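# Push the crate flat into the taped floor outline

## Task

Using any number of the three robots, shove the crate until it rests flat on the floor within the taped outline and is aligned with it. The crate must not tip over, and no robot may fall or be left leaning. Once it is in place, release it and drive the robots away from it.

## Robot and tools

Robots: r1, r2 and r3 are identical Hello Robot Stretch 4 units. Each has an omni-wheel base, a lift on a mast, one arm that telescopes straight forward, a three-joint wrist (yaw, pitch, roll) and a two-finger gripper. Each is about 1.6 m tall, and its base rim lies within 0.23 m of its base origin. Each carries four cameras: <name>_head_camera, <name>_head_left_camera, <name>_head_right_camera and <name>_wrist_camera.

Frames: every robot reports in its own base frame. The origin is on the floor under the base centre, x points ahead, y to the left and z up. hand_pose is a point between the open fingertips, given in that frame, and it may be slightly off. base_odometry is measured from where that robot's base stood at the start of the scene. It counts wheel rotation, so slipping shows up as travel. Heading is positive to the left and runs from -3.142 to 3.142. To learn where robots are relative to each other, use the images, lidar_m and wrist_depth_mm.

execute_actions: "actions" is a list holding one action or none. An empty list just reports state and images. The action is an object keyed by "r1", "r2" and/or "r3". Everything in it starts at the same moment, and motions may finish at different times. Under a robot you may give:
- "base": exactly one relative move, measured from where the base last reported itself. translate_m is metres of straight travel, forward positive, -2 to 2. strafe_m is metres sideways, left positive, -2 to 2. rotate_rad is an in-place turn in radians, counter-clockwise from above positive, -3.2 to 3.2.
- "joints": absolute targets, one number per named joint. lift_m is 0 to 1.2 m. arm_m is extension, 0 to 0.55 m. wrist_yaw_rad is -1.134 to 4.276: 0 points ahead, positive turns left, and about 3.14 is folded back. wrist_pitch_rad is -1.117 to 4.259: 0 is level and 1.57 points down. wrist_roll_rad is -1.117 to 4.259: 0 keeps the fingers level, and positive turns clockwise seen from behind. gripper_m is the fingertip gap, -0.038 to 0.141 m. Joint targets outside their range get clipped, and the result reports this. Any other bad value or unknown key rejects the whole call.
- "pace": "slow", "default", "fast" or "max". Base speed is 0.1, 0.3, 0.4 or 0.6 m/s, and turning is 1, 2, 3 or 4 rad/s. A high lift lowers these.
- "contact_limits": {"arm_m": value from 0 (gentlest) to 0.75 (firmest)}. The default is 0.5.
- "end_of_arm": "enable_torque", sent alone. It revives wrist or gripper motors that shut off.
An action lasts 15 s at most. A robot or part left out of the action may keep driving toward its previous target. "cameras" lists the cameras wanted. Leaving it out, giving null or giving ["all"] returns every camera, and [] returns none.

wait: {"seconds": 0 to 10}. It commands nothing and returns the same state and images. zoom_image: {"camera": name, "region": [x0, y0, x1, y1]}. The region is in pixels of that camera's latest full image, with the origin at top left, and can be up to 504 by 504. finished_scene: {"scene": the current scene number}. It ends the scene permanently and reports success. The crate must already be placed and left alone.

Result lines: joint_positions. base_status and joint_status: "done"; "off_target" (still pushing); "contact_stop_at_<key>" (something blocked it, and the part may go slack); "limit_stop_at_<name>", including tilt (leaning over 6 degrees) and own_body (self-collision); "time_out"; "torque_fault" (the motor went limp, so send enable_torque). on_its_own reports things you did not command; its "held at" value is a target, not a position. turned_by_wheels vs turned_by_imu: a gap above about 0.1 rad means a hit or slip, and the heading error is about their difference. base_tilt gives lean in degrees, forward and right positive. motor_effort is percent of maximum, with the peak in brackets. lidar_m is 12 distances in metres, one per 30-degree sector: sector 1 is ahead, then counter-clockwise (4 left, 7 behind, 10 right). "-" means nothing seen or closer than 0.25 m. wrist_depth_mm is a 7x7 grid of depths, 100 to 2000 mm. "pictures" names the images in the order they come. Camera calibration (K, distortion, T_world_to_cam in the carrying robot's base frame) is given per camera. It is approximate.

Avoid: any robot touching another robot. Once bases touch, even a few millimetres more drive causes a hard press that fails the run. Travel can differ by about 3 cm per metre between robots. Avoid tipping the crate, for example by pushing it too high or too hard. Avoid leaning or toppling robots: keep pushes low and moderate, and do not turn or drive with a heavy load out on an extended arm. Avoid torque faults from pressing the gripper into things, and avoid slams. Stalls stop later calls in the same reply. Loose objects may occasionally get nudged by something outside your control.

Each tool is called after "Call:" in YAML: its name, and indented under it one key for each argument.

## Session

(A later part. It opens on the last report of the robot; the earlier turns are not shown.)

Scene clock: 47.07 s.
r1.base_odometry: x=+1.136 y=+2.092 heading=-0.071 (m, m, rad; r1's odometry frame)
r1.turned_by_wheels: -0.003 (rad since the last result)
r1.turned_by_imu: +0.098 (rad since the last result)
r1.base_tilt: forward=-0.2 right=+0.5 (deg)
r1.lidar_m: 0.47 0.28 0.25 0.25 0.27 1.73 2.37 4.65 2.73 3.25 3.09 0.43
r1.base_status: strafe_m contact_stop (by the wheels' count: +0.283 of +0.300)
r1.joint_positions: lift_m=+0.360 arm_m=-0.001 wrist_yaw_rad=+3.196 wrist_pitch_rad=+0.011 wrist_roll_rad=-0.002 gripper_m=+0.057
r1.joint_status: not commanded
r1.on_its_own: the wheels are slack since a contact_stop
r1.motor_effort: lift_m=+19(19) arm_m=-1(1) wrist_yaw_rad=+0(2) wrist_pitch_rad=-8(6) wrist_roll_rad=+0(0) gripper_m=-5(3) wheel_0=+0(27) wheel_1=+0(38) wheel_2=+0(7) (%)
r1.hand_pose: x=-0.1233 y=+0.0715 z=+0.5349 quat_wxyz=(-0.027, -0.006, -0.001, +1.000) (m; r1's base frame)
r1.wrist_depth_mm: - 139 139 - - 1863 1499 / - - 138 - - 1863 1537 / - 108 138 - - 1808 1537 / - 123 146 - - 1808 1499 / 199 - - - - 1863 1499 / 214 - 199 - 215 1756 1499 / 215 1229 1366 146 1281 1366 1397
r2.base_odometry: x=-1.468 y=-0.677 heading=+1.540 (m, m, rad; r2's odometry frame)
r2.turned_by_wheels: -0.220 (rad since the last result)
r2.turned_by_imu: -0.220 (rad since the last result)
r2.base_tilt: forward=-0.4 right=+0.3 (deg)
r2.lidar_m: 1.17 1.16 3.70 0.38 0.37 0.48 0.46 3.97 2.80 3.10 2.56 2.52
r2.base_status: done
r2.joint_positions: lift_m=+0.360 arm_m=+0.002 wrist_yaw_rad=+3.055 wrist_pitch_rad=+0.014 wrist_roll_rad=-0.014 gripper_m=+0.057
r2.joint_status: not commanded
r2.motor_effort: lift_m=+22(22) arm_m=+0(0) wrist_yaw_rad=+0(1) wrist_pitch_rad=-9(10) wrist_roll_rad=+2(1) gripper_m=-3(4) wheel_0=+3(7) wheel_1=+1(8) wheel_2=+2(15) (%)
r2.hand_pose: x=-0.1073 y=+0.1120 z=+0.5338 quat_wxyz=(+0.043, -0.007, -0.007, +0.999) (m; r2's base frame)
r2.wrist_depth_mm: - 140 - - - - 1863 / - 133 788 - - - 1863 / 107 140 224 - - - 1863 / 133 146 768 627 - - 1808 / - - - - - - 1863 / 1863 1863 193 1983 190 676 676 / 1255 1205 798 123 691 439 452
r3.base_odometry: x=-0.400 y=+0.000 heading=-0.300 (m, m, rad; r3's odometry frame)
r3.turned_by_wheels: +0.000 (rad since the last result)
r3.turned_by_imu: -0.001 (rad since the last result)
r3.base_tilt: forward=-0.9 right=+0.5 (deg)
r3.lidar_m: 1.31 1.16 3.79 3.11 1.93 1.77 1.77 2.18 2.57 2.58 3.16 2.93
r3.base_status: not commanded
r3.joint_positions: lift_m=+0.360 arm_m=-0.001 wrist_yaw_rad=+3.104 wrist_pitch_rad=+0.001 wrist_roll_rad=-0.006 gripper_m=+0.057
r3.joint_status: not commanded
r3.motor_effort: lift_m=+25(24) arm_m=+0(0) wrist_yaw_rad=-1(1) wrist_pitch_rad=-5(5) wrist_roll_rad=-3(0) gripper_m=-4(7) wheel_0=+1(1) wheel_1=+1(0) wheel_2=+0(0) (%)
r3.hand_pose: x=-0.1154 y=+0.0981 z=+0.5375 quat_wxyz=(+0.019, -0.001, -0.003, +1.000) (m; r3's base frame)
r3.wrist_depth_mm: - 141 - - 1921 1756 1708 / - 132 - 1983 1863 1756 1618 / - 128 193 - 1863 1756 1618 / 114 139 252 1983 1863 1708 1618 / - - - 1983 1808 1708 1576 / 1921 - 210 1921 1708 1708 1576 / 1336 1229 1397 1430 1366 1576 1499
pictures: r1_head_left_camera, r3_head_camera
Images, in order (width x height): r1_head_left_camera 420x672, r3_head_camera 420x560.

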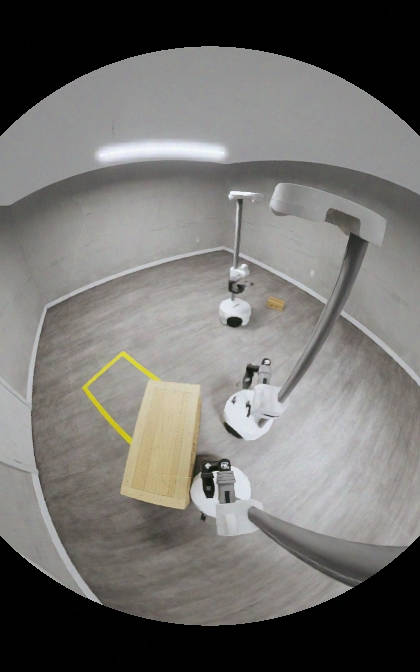

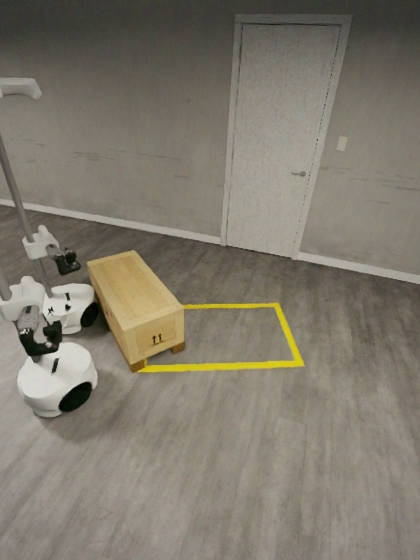

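Call:
execute_actions:
  actions:
    - {"r1":{"base":{"strafe_m":-0.06}},"r2":{"base":{"translate_m":-0.06}}}
  cameras: []

Call:
execute_actions:
  actions:
    - {"r1":{"base":{"rotate_rad":-0.29}},"r2":{"base":{"strafe_m":0.09}}}
  cameras: []

Call:
execute_actions:
  actions:
    - {"r1":{"base":{"strafe_m":0.85}},"r2":{"base":{"strafe_m":0.85}},"r3":{"base":{"strafe_m":-0.9}}}
  cameras: ["r1_head_left_camera","r3_head_camera"]

Scene clock: 51.80 s.
r1.base_odometry: x=+1.131 y=+2.032 heading=-0.071 (m, m, rad; r1's odometry frame)
r1.turned_by_wheels: +0.000 (rad since the last result)
r1.turned_by_imu: -0.002 (rad since the last result)
r1.base_tilt: forward=-0.3 right=+0.6 (deg)
r1.lidar_m: 0.38 0.33 0.25 0.26 0.29 1.77 2.40 4.63 2.67 3.15 3.03 0.36
r1.base_status: done
r1.joint_positions: lift_m=+0.360 arm_m=-0.001 wrist_yaw_rad=+3.196 wrist_pitch_rad=+0.011 wrist_roll_rad=-0.002 gripper_m=+0.057
r1.joint_status: not commanded
r1.motor_effort: lift_m=+19(19) arm_m=-1(2) wrist_yaw_rad=+0(0) wrist_pitch_rad=-10(8) wrist_roll_rad=+0(1) gripper_m=-2(4) wheel_0=-1(9) wheel_1=+0(6) wheel_2=+1(2) (%)
r1.hand_pose: x=-0.1233 y=+0.0715 z=+0.5349 quat_wxyz=(-0.027, -0.006, -0.001, +1.000) (m; r1's base frame)
r1.wrist_depth_mm: - 139 139 - - 1863 1576 / - - 138 - - 1921 1537 / - 108 137 - - 1863 1576 / - 123 146 - - 1863 1537 / 199 - - - - 1863 1537 / 215 - 199 - 214 1756 1537 / 215 1255 1366 146 1281 1397 1397
r2.base_odometry: x=-1.470 y=-0.737 heading=+1.539 (m, m, rad; r2's odometry frame)
r2.turned_by_wheels: +0.000 (rad since the last result)
r2.turned_by_imu: +0.000 (rad since the last result)
r2.base_tilt: forward=-0.5 right=+0.4 (deg)
r2.lidar_m: 1.24 1.24 3.75 0.37 0.38 0.42 0.34 0.43 2.77 3.16 2.60 2.59
r2.base_status: done
r2.joint_positions: lift_m=+0.360 arm_m=+0.002 wrist_yaw_rad=+3.055 wrist_pitch_rad=+0.014 wrist_roll_rad=-0.014 gripper_m=+0.057
r2.joint_status: not commanded
r2.motor_effort: lift_m=+22(22) arm_m=+0(0) wrist_yaw_rad=+1(0) wrist_pitch_rad=-9(8) wrist_roll_rad=+2(1) gripper_m=-4(3) wheel_0=-3(7) wheel_1=-3(5) wheel_2=+0(7) (%)
r2.hand_pose: x=-0.1073 y=+0.1120 z=+0.5338 quat_wxyz=(+0.043, -0.007, -0.007, +0.999) (m; r2's base frame)
r2.wrist_depth_mm: - 140 - - - - 1808 / - 133 - - - - 1808 / 107 140 225 - - - 1863 / 133 146 517 603 - - 1756 / - - - - - - 1756 / 1756 1863 193 1921 190 676 668 / 1281 1182 831 123 654 439 452
r3.base_odometry: x=-0.400 y=+0.000 heading=-0.300 (m, m, rad; r3's odometry frame)
r3.turned_by_wheels: +0.000 (rad since the last result)
r3.turned_by_imu: -0.001 (rad since the last result)
r3.base_tilt: forward=-0.9 right=+0.5 (deg)
r3.lidar_m: 1.34 1.20 3.79 3.09 1.96 1.75 1.77 2.21 2.57 2.58 3.16 2.95
r3.base_status: not commanded
r3.joint_positions: lift_m=+0.360 arm_m=-0.001 wrist_yaw_rad=+3.104 wrist_pitch_rad=+0.001 wrist_roll_rad=-0.006 gripper_m=+0.057
r3.joint_status: not commanded
r3.motor_effort: lift_m=+25(25) arm_m=+0(0) wrist_yaw_rad=-1(1) wrist_pitch_rad=-6(4) wrist_roll_rad=-1(2) gripper_m=-4(3) wheel_0=+1(1) wheel_1=+0(0) wheel_2=+0(1) (%)
r3.hand_pose: x=-0.1154 y=+0.0981 z=+0.5375 quat_wxyz=(+0.019, -0.001, -0.003, +1.000) (m; r3's base frame)
r3.wrist_depth_mm: - 141 - - 1983 1756 1661 / - 132 - 1983 1863 1756 1618 / - 128 194 1983 1863 1756 1661 / 114 138 252 1983 1863 1708 1618 / - - - 1983 1863 1661 1576 / 1921 - 211 1921 1756 1661 1576 / 1366 1229 1397 1464 1366 1537 1576
pictures: none
No camera images: the call's "cameras" was empty. Leave "cameras" out to get every camera's image.

Scene clock: 53.20 s.
r1.base_odometry: x=+1.131 y=+2.032 heading=-0.361 (m, m, rad; r1's odometry frame)
r1.turned_by_wheels: -0.290 (rad since the last result)
r1.turned_by_imu: -0.288 (rad since the last result)
r1.base_tilt: forward=-0.3 right=+0.6 (deg)
r1.lidar_m: 0.37 0.41 0.28 0.26 0.25 1.71 1.96 3.27 4.63 2.68 3.04 3.03
r1.base_status: done
r1.joint_positions: lift_m=+0.360 arm_m=-0.001 wrist_yaw_rad=+3.196 wrist_pitch_rad=+0.011 wrist_roll_rad=-0.002 gripper_m=+0.057
r1.joint_status: not commanded
r1.motor_effort: lift_m=+19(19) arm_m=-2(1) wrist_yaw_rad=+0(0) wrist_pitch_rad=-7(8) wrist_roll_rad=+0(0) gripper_m=-1(3) wheel_0=-1(6) wheel_1=-2(5) wheel_2=+0(6) (%)
r1.hand_pose: x=-0.1233 y=+0.0715 z=+0.5349 quat_wxyz=(-0.027, -0.006, -0.001, +1.000) (m; r1's base frame)
r1.wrist_depth_mm: - 139 139 - - 1661 1464 / - - 138 - - 1708 1430 / - 108 138 - 1983 1661 1464 / - 123 146 - 1983 1661 1464 / 198 - - - 1983 1576 1430 / 215 - 199 - 216 1618 1464 / 215 1255 1366 146 1281 1366 1366
r2.base_odometry: x=-1.560 y=-0.734 heading=+1.539 (m, m, rad; r2's odometry frame)
r2.turned_by_wheels: +0.000 (rad since the last result)
r2.turned_by_imu: +0.000 (rad since the last result)
r2.base_tilt: forward=-0.3 right=+0.5 (deg)
r2.lidar_m: 1.21 1.20 3.67 0.29 0.28 0.36 0.37 0.39 2.88 3.23 2.63 2.62
r2.base_status: done
r2.joint_positions: lift_m=+0.360 arm_m=+0.002 wrist_yaw_rad=+3.055 wrist_pitch_rad=+0.014 wrist_roll_rad=-0.014 gripper_m=+0.057
r2.joint_status: not commanded
r2.motor_effort: lift_m=+22(22) arm_m=+0(0) wrist_yaw_rad=+1(1) wrist_pitch_rad=-9(10) wrist_roll_rad=+1(2) gripper_m=-2(3) wheel_0=-2(10) wheel_1=+1(10) wheel_2=+0(6) (%)
r2.hand_pose: x=-0.1073 y=+0.1120 z=+0.5338 quat_wxyz=(+0.043, -0.007, -0.007, +0.999) (m; r2's base frame)
r2.wrist_depth_mm: - 140 - - - 1983 1756 / - 133 - - - 1921 1808 / 107 140 225 - - - 1756 / 133 146 564 - - 1921 1756 / - - 597 - - - 1708 / 1808 1708 193 842 190 676 1160 / 1281 778 1366 123 480 427 452
r3.base_odometry: x=-0.400 y=+0.000 heading=-0.300 (m, m, rad; r3's odometry frame)
r3.turned_by_wheels: +0.000 (rad since the last result)
r3.turned_by_imu: +0.000 (rad since the last result)
r3.base_tilt: forward=-0.9 right=+0.5 (deg)
r3.lidar_m: 1.32 1.21 3.79 3.11 1.99 1.77 1.79 2.20 2.57 2.60 3.17 2.94
r3.base_status: not commanded
r3.joint_positions: lift_m=+0.360 arm_m=-0.001 wrist_yaw_rad=+3.104 wrist_pitch_rad=+0.001 wrist_roll_rad=-0.006 gripper_m=+0.057
r3.joint_status: not commanded
r3.motor_effort: lift_m=+25(25) arm_m=+0(0) wrist_yaw_rad=+2(1) wrist_pitch_rad=-6(6) wrist_roll_rad=-1(1) gripper_m=-5(0) wheel_0=+1(1) wheel_1=+0(0) wheel_2=+1(0) (%)
r3.hand_pose: x=-0.1154 y=+0.0981 z=+0.5375 quat_wxyz=(+0.019, -0.001, -0.003, +1.000) (m; r3's base frame)
r3.wrist_depth_mm: - 142 - - 1921 1708 1661 / - 132 - - 1863 1708 1618 / - 128 194 1921 1863 1756 1618 / 114 139 251 1921 1863 1756 1576 / - - - 1983 1863 1708 1576 / 1921 - 211 1983 1756 1661 1537 / 1336 1229 1366 1464 1366 1576 1537
pictures: none
No camera images: the call's "cameras" was empty. Leave "cameras" out to get every camera's image.

Scene clock: 57.53 s.
r1.base_odometry: x=+1.430 y=+2.826 heading=-0.360 (m, m, rad; r1's odometry frame)
r1.turned_by_wheels: +0.001 (rad since the last result)
r1.turned_by_imu: +0.019 (rad since the last result)
r1.base_tilt: forward=-0.3 right=+0.7 (deg)
r1.lidar_m: 0.45 0.43 0.27 0.25 0.25 1.27 1.45 2.53 5.12 3.34 3.49 3.49
r1.base_status: done
r1.joint_positions: lift_m=+0.360 arm_m=-0.001 wrist_yaw_rad=+3.197 wrist_pitch_rad=+0.011 wrist_roll_rad=-0.002 gripper_m=+0.057
r1.joint_status: not commanded
r1.motor_effort: lift_m=+19(19) arm_m=-1(2) wrist_yaw_rad=+1(2) wrist_pitch_rad=-9(6) wrist_roll_rad=+0(0) gripper_m=-8(2) wheel_0=-17(31) wheel_1=+28(33) wheel_2=+8(10) (%)
r1.hand_pose: x=-0.1233 y=+0.0714 z=+0.5349 quat_wxyz=(-0.028, -0.006, -0.001, +1.000) (m; r1's base frame)
r1.wrist_depth_mm: - 139 139 1808 1499 1255 1098 / - - 138 1863 1499 1229 1060 / - 108 137 1756 1464 1255 1078 / - 123 146 1808 1464 1229 1078 / 199 - - 1808 1464 1205 1078 / 215 - 200 1756 215 1205 1060 / 216 1255 1366 146 1281 1182 1060
r2.base_odometry: x=-2.409 y=-0.708 heading=+1.540 (m, m, rad; r2's odometry frame)
r2.turned_by_wheels: +0.000 (rad since the last result)
r2.turned_by_imu: +0.002 (rad since the last result)
r2.base_tilt: forward=-0.5 right=+0.5 (deg)
r2.lidar_m: 1.51 1.62 3.04 0.25 0.25 0.25 0.35 0.42 3.72 3.69 3.19 3.19
r2.base_status: done
r2.joint_positions: lift_m=+0.360 arm_m=+0.002 wrist_yaw_rad=+3.055 wrist_pitch_rad=+0.014 wrist_roll_rad=-0.014 gripper_m=+0.057
r2.joint_status: not commanded
r2.motor_effort: lift_m=+22(22) arm_m=+0(0) wrist_yaw_rad=+1(3) wrist_pitch_rad=-9(9) wrist_roll_rad=+2(1) gripper_m=-2(4) wheel_0=-8(34) wheel_1=+11(30) wheel_2=+4(6) (%)
r2.hand_pose: x=-0.1073 y=+0.1120 z=+0.5338 quat_wxyz=(+0.043, -0.007, -0.007, +0.999) (m; r2's base frame)
r2.wrist_depth_mm: - 140 - - 1756 1499 1281 / - 133 - - 1708 1430 1308 / 108 140 228 - 1708 1464 1308 / 133 146 - - 1756 1499 1308 / 741 - - 1921 1661 1430 1281 / 788 1921 193 668 190 1397 1308 / 750 759 707 123 473 424 469
r3.base_odometry: x=-0.666 y=-0.860 heading=-0.300 (m, m, rad; r3's odometry frame)
r3.turned_by_wheels: +0.000 (rad since the last result)
r3.turned_by_imu: -0.005 (rad since the last result)
r3.base_tilt: forward=-1.0 right=+0.5 (deg)
r3.lidar_m: 1.78 1.51 6.34 3.66 2.33 2.07 2.12 1.94 1.72 1.74 2.10 2.67
r3.base_status: done
r3.joint_positions: lift_m=+0.360 arm_m=-0.001 wrist_yaw_rad=+3.104 wrist_pitch_rad=+0.001 wrist_roll_rad=-0.006 gripper_m=+0.057
r3.joint_status: not commanded
r3.motor_effort: lift_m=+25(25) arm_m=+0(0) wrist_yaw_rad=-2(0) wrist_pitch_rad=-5(4) wrist_roll_rad=+0(1) gripper_m=-4(6) wheel_0=+0(9) wheel_1=-1(10) wheel_2=-1(1) (%)
r3.hand_pose: x=-0.1154 y=+0.0981 z=+0.5375 quat_wxyz=(+0.019, -0.001, -0.003, +1.000) (m; r3's base frame)
r3.wrist_depth_mm: - 141 - - - - 1921 / - 132 - - - - 1921 / - 128 194 - - 1983 1921 / 114 139 251 - - - 1921 / 1863 - - - - 1983 1921 / 1808 - 211 - - - 1863 / 1336 1229 1397 1430 1366 1537 1618
pictures: r1_head_left_camera, r3_head_camera
Images, in order (width x height): r1_head_left_camera 420x672, r3_head_camera 420x560.

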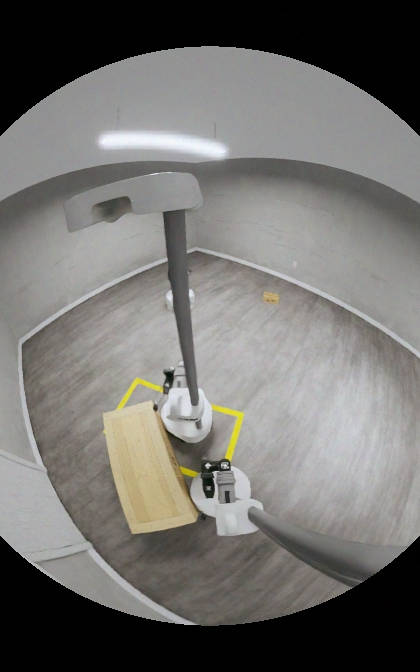

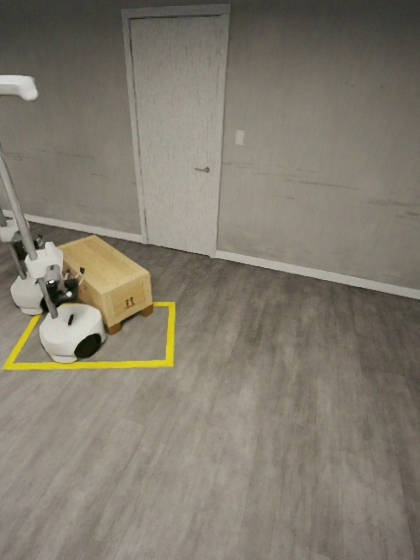

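Call:
execute_actions:
  actions:
    - {"r1":{"base":{"strafe_m":-0.05}},"r2":{"base":{"strafe_m":-0.07}},"r3":{"base":{"strafe_m":-0.15}}}
  cameras: []

Call:
execute_actions:
  actions:
    - {"r1":{"base":{"strafe_m":0.24}},"r2":{"base":{"strafe_m":0.22}},"r3":{"base":{"translate_m":1.89},"pace":"max"}}
  cameras: []

Call:
execute_actions:
  actions:
    - {"r1":{"base":{"strafe_m":-0.3}},"r2":{"base":{"strafe_m":-0.3}},"r3":{"base":{"rotate_rad":0.64}}}
  cameras: ["r3_head_left_camera"]

Scene clock: 63.37 s.
r1.base_odometry: x=+1.413 y=+2.779 heading=-0.360 (m, m, rad; r1's odometry frame)
r1.turned_by_wheels: +0.000 (rad since the last result)
r1.turned_by_imu: -0.002 (rad since the last result)
r1.base_tilt: forward=-0.3 right=+0.6 (deg)
r1.lidar_m: 0.42 0.43 0.31 0.26 0.25 1.30 1.48 2.60 5.09 3.31 3.46 3.43
r1.base_status: done
r1.joint_positions: lift_m=+0.360 arm_m=-0.001 wrist_yaw_rad=+3.197 wrist_pitch_rad=+0.011 wrist_roll_rad=-0.002 gripper_m=+0.057
r1.joint_status: not commanded
r1.motor_effort: lift_m=+19(19) arm_m=-1(1) wrist_yaw_rad=+0(0) wrist_pitch_rad=-9(9) wrist_roll_rad=+0(0) gripper_m=-3(7) wheel_0=-1(14) wheel_1=+0(24) wheel_2=+0(5) (%)
r1.hand_pose: x=-0.1233 y=+0.0714 z=+0.5349 quat_wxyz=(-0.028, -0.006, -0.001, +1.000) (m; r1's base frame)
r1.wrist_depth_mm: - 139 139 1983 1537 1281 1118 / - - 138 1921 1537 1281 1098 / - 108 137 1756 1537 1281 1118 / - 123 146 1863 1499 1281 1098 / 198 - - 1863 1537 1255 1098 / 215 - 200 1863 214 1255 1078 / 216 1255 1366 147 1281 1205 1098
r2.base_odometry: x=-2.339 y=-0.710 heading=+1.540 (m, m, rad; r2's odometry frame)
r2.turned_by_wheels: +0.000 (rad since the last result)
r2.turned_by_imu: +0.000 (rad since the last result)
r2.base_tilt: forward=-0.4 right=+0.3 (deg)
r2.lidar_m: 1.63 1.61 3.10 0.25 0.25 0.28 0.44 0.40 3.64 3.62 3.17 3.14
r2.base_status: done
r2.joint_positions: lift_m=+0.360 arm_m=+0.002 wrist_yaw_rad=+3.055 wrist_pitch_rad=+0.014 wrist_roll_rad=-0.014 gripper_m=+0.057
r2.joint_status: not commanded
r2.motor_effort: lift_m=+22(22) arm_m=+0(0) wrist_yaw_rad=+1(1) wrist_pitch_rad=-9(10) wrist_roll_rad=+1(1) gripper_m=-4(4) wheel_0=+1(6) wheel_1=+0(13) wheel_2=+0(6) (%)
r2.hand_pose: x=-0.1073 y=+0.1120 z=+0.5338 quat_wxyz=(+0.043, -0.007, -0.007, +0.999) (m; r2's base frame)
r2.wrist_depth_mm: - 140 - - 1808 1499 1366 / - 133 - - 1756 1499 1366 / 108 140 226 - 1708 1499 1336 / 133 147 - - 1756 1537 1336 / - - - - 1661 1464 1308 / 1499 1863 193 661 189 676 1308 / 750 759 854 123 473 427 455
r3.base_odometry: x=-0.711 y=-1.003 heading=-0.300 (m, m, rad; r3's odometry frame)
r3.turned_by_wheels: +0.000 (rad since the last result)
r3.turned_by_imu: -0.002 (rad since the last result)
r3.base_tilt: forward=-1.0 right=+0.6 (deg)
r3.lidar_m: 2.64 1.63 6.22 3.76 2.37 2.12 2.15 1.78 1.57 1.59 1.95 2.61
r3.base_status: done
r3.joint_positions: lift_m=+0.360 arm_m=-0.001 wrist_yaw_rad=+3.104 wrist_pitch_rad=+0.001 wrist_roll_rad=-0.006 gripper_m=+0.057
r3.joint_status: not commanded
r3.motor_effort: lift_m=+25(25) arm_m=+0(0) wrist_yaw_rad=+0(0) wrist_pitch_rad=-5(6) wrist_roll_rad=+0(1) gripper_m=-3(3) wheel_0=+1(8) wheel_1=-1(11) wheel_2=-1(0) (%)
r3.hand_pose: x=-0.1154 y=+0.0981 z=+0.5375 quat_wxyz=(+0.019, -0.001, -0.003, +1.000) (m; r3's base frame)
r3.wrist_depth_mm: - 141 - - - - 1983 / - 132 - - - - 1983 / - 128 195 - - - 1921 / 114 139 252 - - - 1921 / 1708 - - - - - 1863 / 1708 1983 210 - - - 1863 / 1336 1229 1366 1464 1366 1537 1576
pictures: none
No camera images: the call's "cameras" was empty. Leave "cameras" out to get every camera's image.

Scene clock: 68.27 s.
r1.base_odometry: x=+1.497 y=+3.003 heading=-0.359 (m, m, rad; r1's odometry frame)
r1.turned_by_wheels: +0.001 (rad since the last result)
r1.turned_by_imu: -0.011 (rad since the last result)
r1.base_tilt: forward=-0.3 right=+0.5 (deg)
r1.lidar_m: 0.47 0.43 0.27 0.25 0.25 0.26 1.36 2.29 5.21 3.45 3.57 3.55
r1.base_status: done
r1.joint_positions: lift_m=+0.360 arm_m=-0.001 wrist_yaw_rad=+3.197 wrist_pitch_rad=+0.011 wrist_roll_rad=-0.002 gripper_m=+0.057
r1.joint_status: not commanded
r1.motor_effort: lift_m=+19(19) arm_m=-1(1) wrist_yaw_rad=+0(1) wrist_pitch_rad=-8(9) wrist_roll_rad=+0(0) gripper_m=-2(3) wheel_0=-23(33) wheel_1=+31(33) wheel_2=+9(14) (%)
r1.hand_pose: x=-0.1233 y=+0.0714 z=+0.5349 quat_wxyz=(-0.028, -0.006, -0.001, +1.000) (m; r1's base frame)
r1.wrist_depth_mm: - 139 139 1756 1397 1160 1025 / - - 138 1756 1397 1160 1025 / - 108 137 1618 1397 1182 1025 / - 123 146 1708 1397 1160 1025 / 198 - - 1708 1366 1182 991 / 214 - 199 1708 215 1160 1008 / 215 1255 1366 146 1281 1118 1008
r2.base_odometry: x=-2.559 y=-0.703 heading=+1.540 (m, m, rad; r2's odometry frame)
r2.turned_by_wheels: +0.000 (rad since the last result)
r2.turned_by_imu: +0.006 (rad since the last result)
r2.base_tilt: forward=-0.3 right=+0.3 (deg)
r2.lidar_m: 3.58 2.96 2.92 0.25 0.25 0.25 0.32 0.44 3.85 3.86 3.29 3.27
r2.base_status: done
r2.joint_positions: lift_m=+0.360 arm_m=+0.002 wrist_yaw_rad=+3.055 wrist_pitch_rad=+0.014 wrist_roll_rad=-0.014 gripper_m=+0.057
r2.joint_status: not commanded
r2.motor_effort: lift_m=+22(22) arm_m=+0(0) wrist_yaw_rad=+2(2) wrist_pitch_rad=-10(9) wrist_roll_rad=+2(2) gripper_m=-3(1) wheel_0=-7(26) wheel_1=+8(29) wheel_2=+4(8) (%)
r2.hand_pose: x=-0.1073 y=+0.1120 z=+0.5338 quat_wxyz=(+0.043, -0.007, -0.007, +0.999) (m; r2's base frame)
r2.wrist_depth_mm: - 139 - 1921 1661 1397 1229 / - 133 - 1863 1576 1366 1182 / 107 140 226 1921 1618 1366 1229 / 133 147 - 1983 1618 1366 1229 / 750 - - 1863 1576 1366 1229 / 1464 1863 193 661 190 1281 1182 / 788 778 634 123 477 427 469
r3.base_odometry: x=+1.095 y=-1.562 heading=-0.300 (m, m, rad; r3's odometry frame)
r3.turned_by_wheels: +0.000 (rad since the last result)
r3.turned_by_imu: -0.005 (rad since the last result)
r3.base_tilt: forward=-0.9 right=+0.5 (deg)
r3.lidar_m: 0.84 1.01 0.53 0.41 0.62 3.90 3.92 2.47 2.23 1.52 0.97 0.83
r3.base_status: done
r3.joint_positions: lift_m=+0.360 arm_m=-0.001 wrist_yaw_rad=+3.104 wrist_pitch_rad=+0.001 wrist_roll_rad=-0.006 gripper_m=+0.057
r3.joint_status: not commanded
r3.motor_effort: lift_m=+24(25) arm_m=+0(0) wrist_yaw_rad=+0(1) wrist_pitch_rad=-6(6) wrist_roll_rad=-1(1) gripper_m=-4(6) wheel_0=+0(10) wheel_1=+1(8) wheel_2=+0(14) (%)
r3.hand_pose: x=-0.1154 y=+0.0981 z=+0.5375 quat_wxyz=(+0.019, -0.001, -0.003, +1.000) (m; r3's base frame)
r3.wrist_depth_mm: - 141 - - - - - / - 132 - - - - - / - 129 194 - - - - / 114 139 252 - - - - / - - - - - - - / 1921 - 211 - - - - / 1366 1229 1430 1499 1336 1576 1618
pictures: none
No camera images: the call's "cameras" was empty. Leave "cameras" out to get every camera's image.

Scene clock: 70.60 s.
r1.base_odometry: x=+1.392 y=+2.722 heading=-0.359 (m, m, rad; r1's odometry frame)
r1.turned_by_wheels: +0.000 (rad since the last result)
r1.turned_by_imu: -0.002 (rad since the last result)
r1.base_tilt: forward=-0.3 right=+0.6 (deg)
r1.lidar_m: 0.46 0.43 0.63 0.49 0.47 1.39 1.58 2.72 5.00 3.16 3.36 3.34
r1.base_status: done
r1.joint_positions: lift_m=+0.360 arm_m=-0.001 wrist_yaw_rad=+3.197 wrist_pitch_rad=+0.011 wrist_roll_rad=-0.002 gripper_m=+0.057
r1.joint_status: not commanded
r1.motor_effort: lift_m=+19(19) arm_m=-1(2) wrist_yaw_rad=+0(0) wrist_pitch_rad=-7(7) wrist_roll_rad=+0(0) gripper_m=-3(2) wheel_0=-1(22) wheel_1=-1(29) wheel_2=-1(9) (%)
r1.hand_pose: x=-0.1233 y=+0.0714 z=+0.5349 quat_wxyz=(-0.028, -0.006, -0.001, +1.000) (m; r1's base frame)
r1.wrist_depth_mm: - 139 139 - 1661 1397 1205 / - - 138 - 1661 1366 1160 / - 108 137 1921 1618 1366 1182 / - 123 146 1921 1618 1366 1182 / 198 - - - 1576 1366 1182 / 214 - 200 1863 216 1336 1160 / 215 1255 1366 146 1308 1281 1160
r2.base_odometry: x=-2.259 y=-0.713 heading=+1.540 (m, m, rad; r2's odometry frame)
r2.turned_by_wheels: +0.000 (rad since the last result)
r2.turned_by_imu: +0.000 (rad since the last result)
r2.base_tilt: forward=-0.2 right=+0.5 (deg)
r2.lidar_m: 3.47 3.17 3.16 0.46 0.45 0.49 0.49 0.44 3.54 3.53 3.12 3.10
r2.base_status: done
r2.joint_positions: lift_m=+0.360 arm_m=+0.002 wrist_yaw_rad=+3.055 wrist_pitch_rad=+0.014 wrist_roll_rad=-0.014 gripper_m=+0.057
r2.joint_status: not commanded
r2.motor_effort: lift_m=+22(22) arm_m=+0(0) wrist_yaw_rad=+0(0) wrist_pitch_rad=-10(9) wrist_roll_rad=+0(1) gripper_m=-3(2) wheel_0=+2(13) wheel_1=-1(11) wheel_2=+0(3) (%)
r2.hand_pose: x=-0.1073 y=+0.1120 z=+0.5338 quat_wxyz=(+0.043, -0.007, -0.007, +0.999) (m; r2's base frame)
r2.wrist_depth_mm: - 140 - - 1863 1576 1397 / - 133 - - 1808 1618 1397 / 108 140 226 - 1808 1618 1336 / 133 146 - - 1808 1576 1397 / 732 - - - 1756 1576 1430 / 778 1921 193 878 190 683 676 / 732 759 1366 123 647 469 452
r3.base_odometry: x=+1.095 y=-1.562 heading=+0.339 (m, m, rad; r3's odometry frame)
r3.turned_by_wheels: +0.640 (rad since the last result)
r3.turned_by_imu: +0.641 (rad since the last result)
r3.base_tilt: forward=-1.0 right=+0.5 (deg)
r3.lidar_m: 1.11 0.45 0.41 1.02 3.92 3.40 2.37 2.22 1.30 0.90 0.81 0.85
r3.base_status: done
r3.joint_positions: lift_m=+0.360 arm_m=-0.001 wrist_yaw_rad=+3.104 wrist_pitch_rad=+0.001 wrist_roll_rad=-0.006 gripper_m=+0.057
r3.joint_status: not commanded
r3.motor_effort: lift_m=+24(24) arm_m=+0(0) wrist_yaw_rad=+1(0) wrist_pitch_rad=-6(6) wrist_roll_rad=-1(0) gripper_m=-3(5) wheel_0=-1(6) wheel_1=-1(8) wheel_2=+0(8) (%)
r3.hand_pose: x=-0.1154 y=+0.0981 z=+0.5375 quat_wxyz=(+0.019, -0.001, -0.003, +1.000) (m; r3's base frame)
r3.wrist_depth_mm: - 142 - - - - - / - 132 - - - - - / - 128 193 - - - - / 114 139 251 - - - - / 1863 - - - - - - / 1921 - 210 - - - - / 1366 1255 1366 1430 1366 1499 1576
pictures: r3_head_left_camera
Images, in order (width x height): r3_head_left_camera 420x672.

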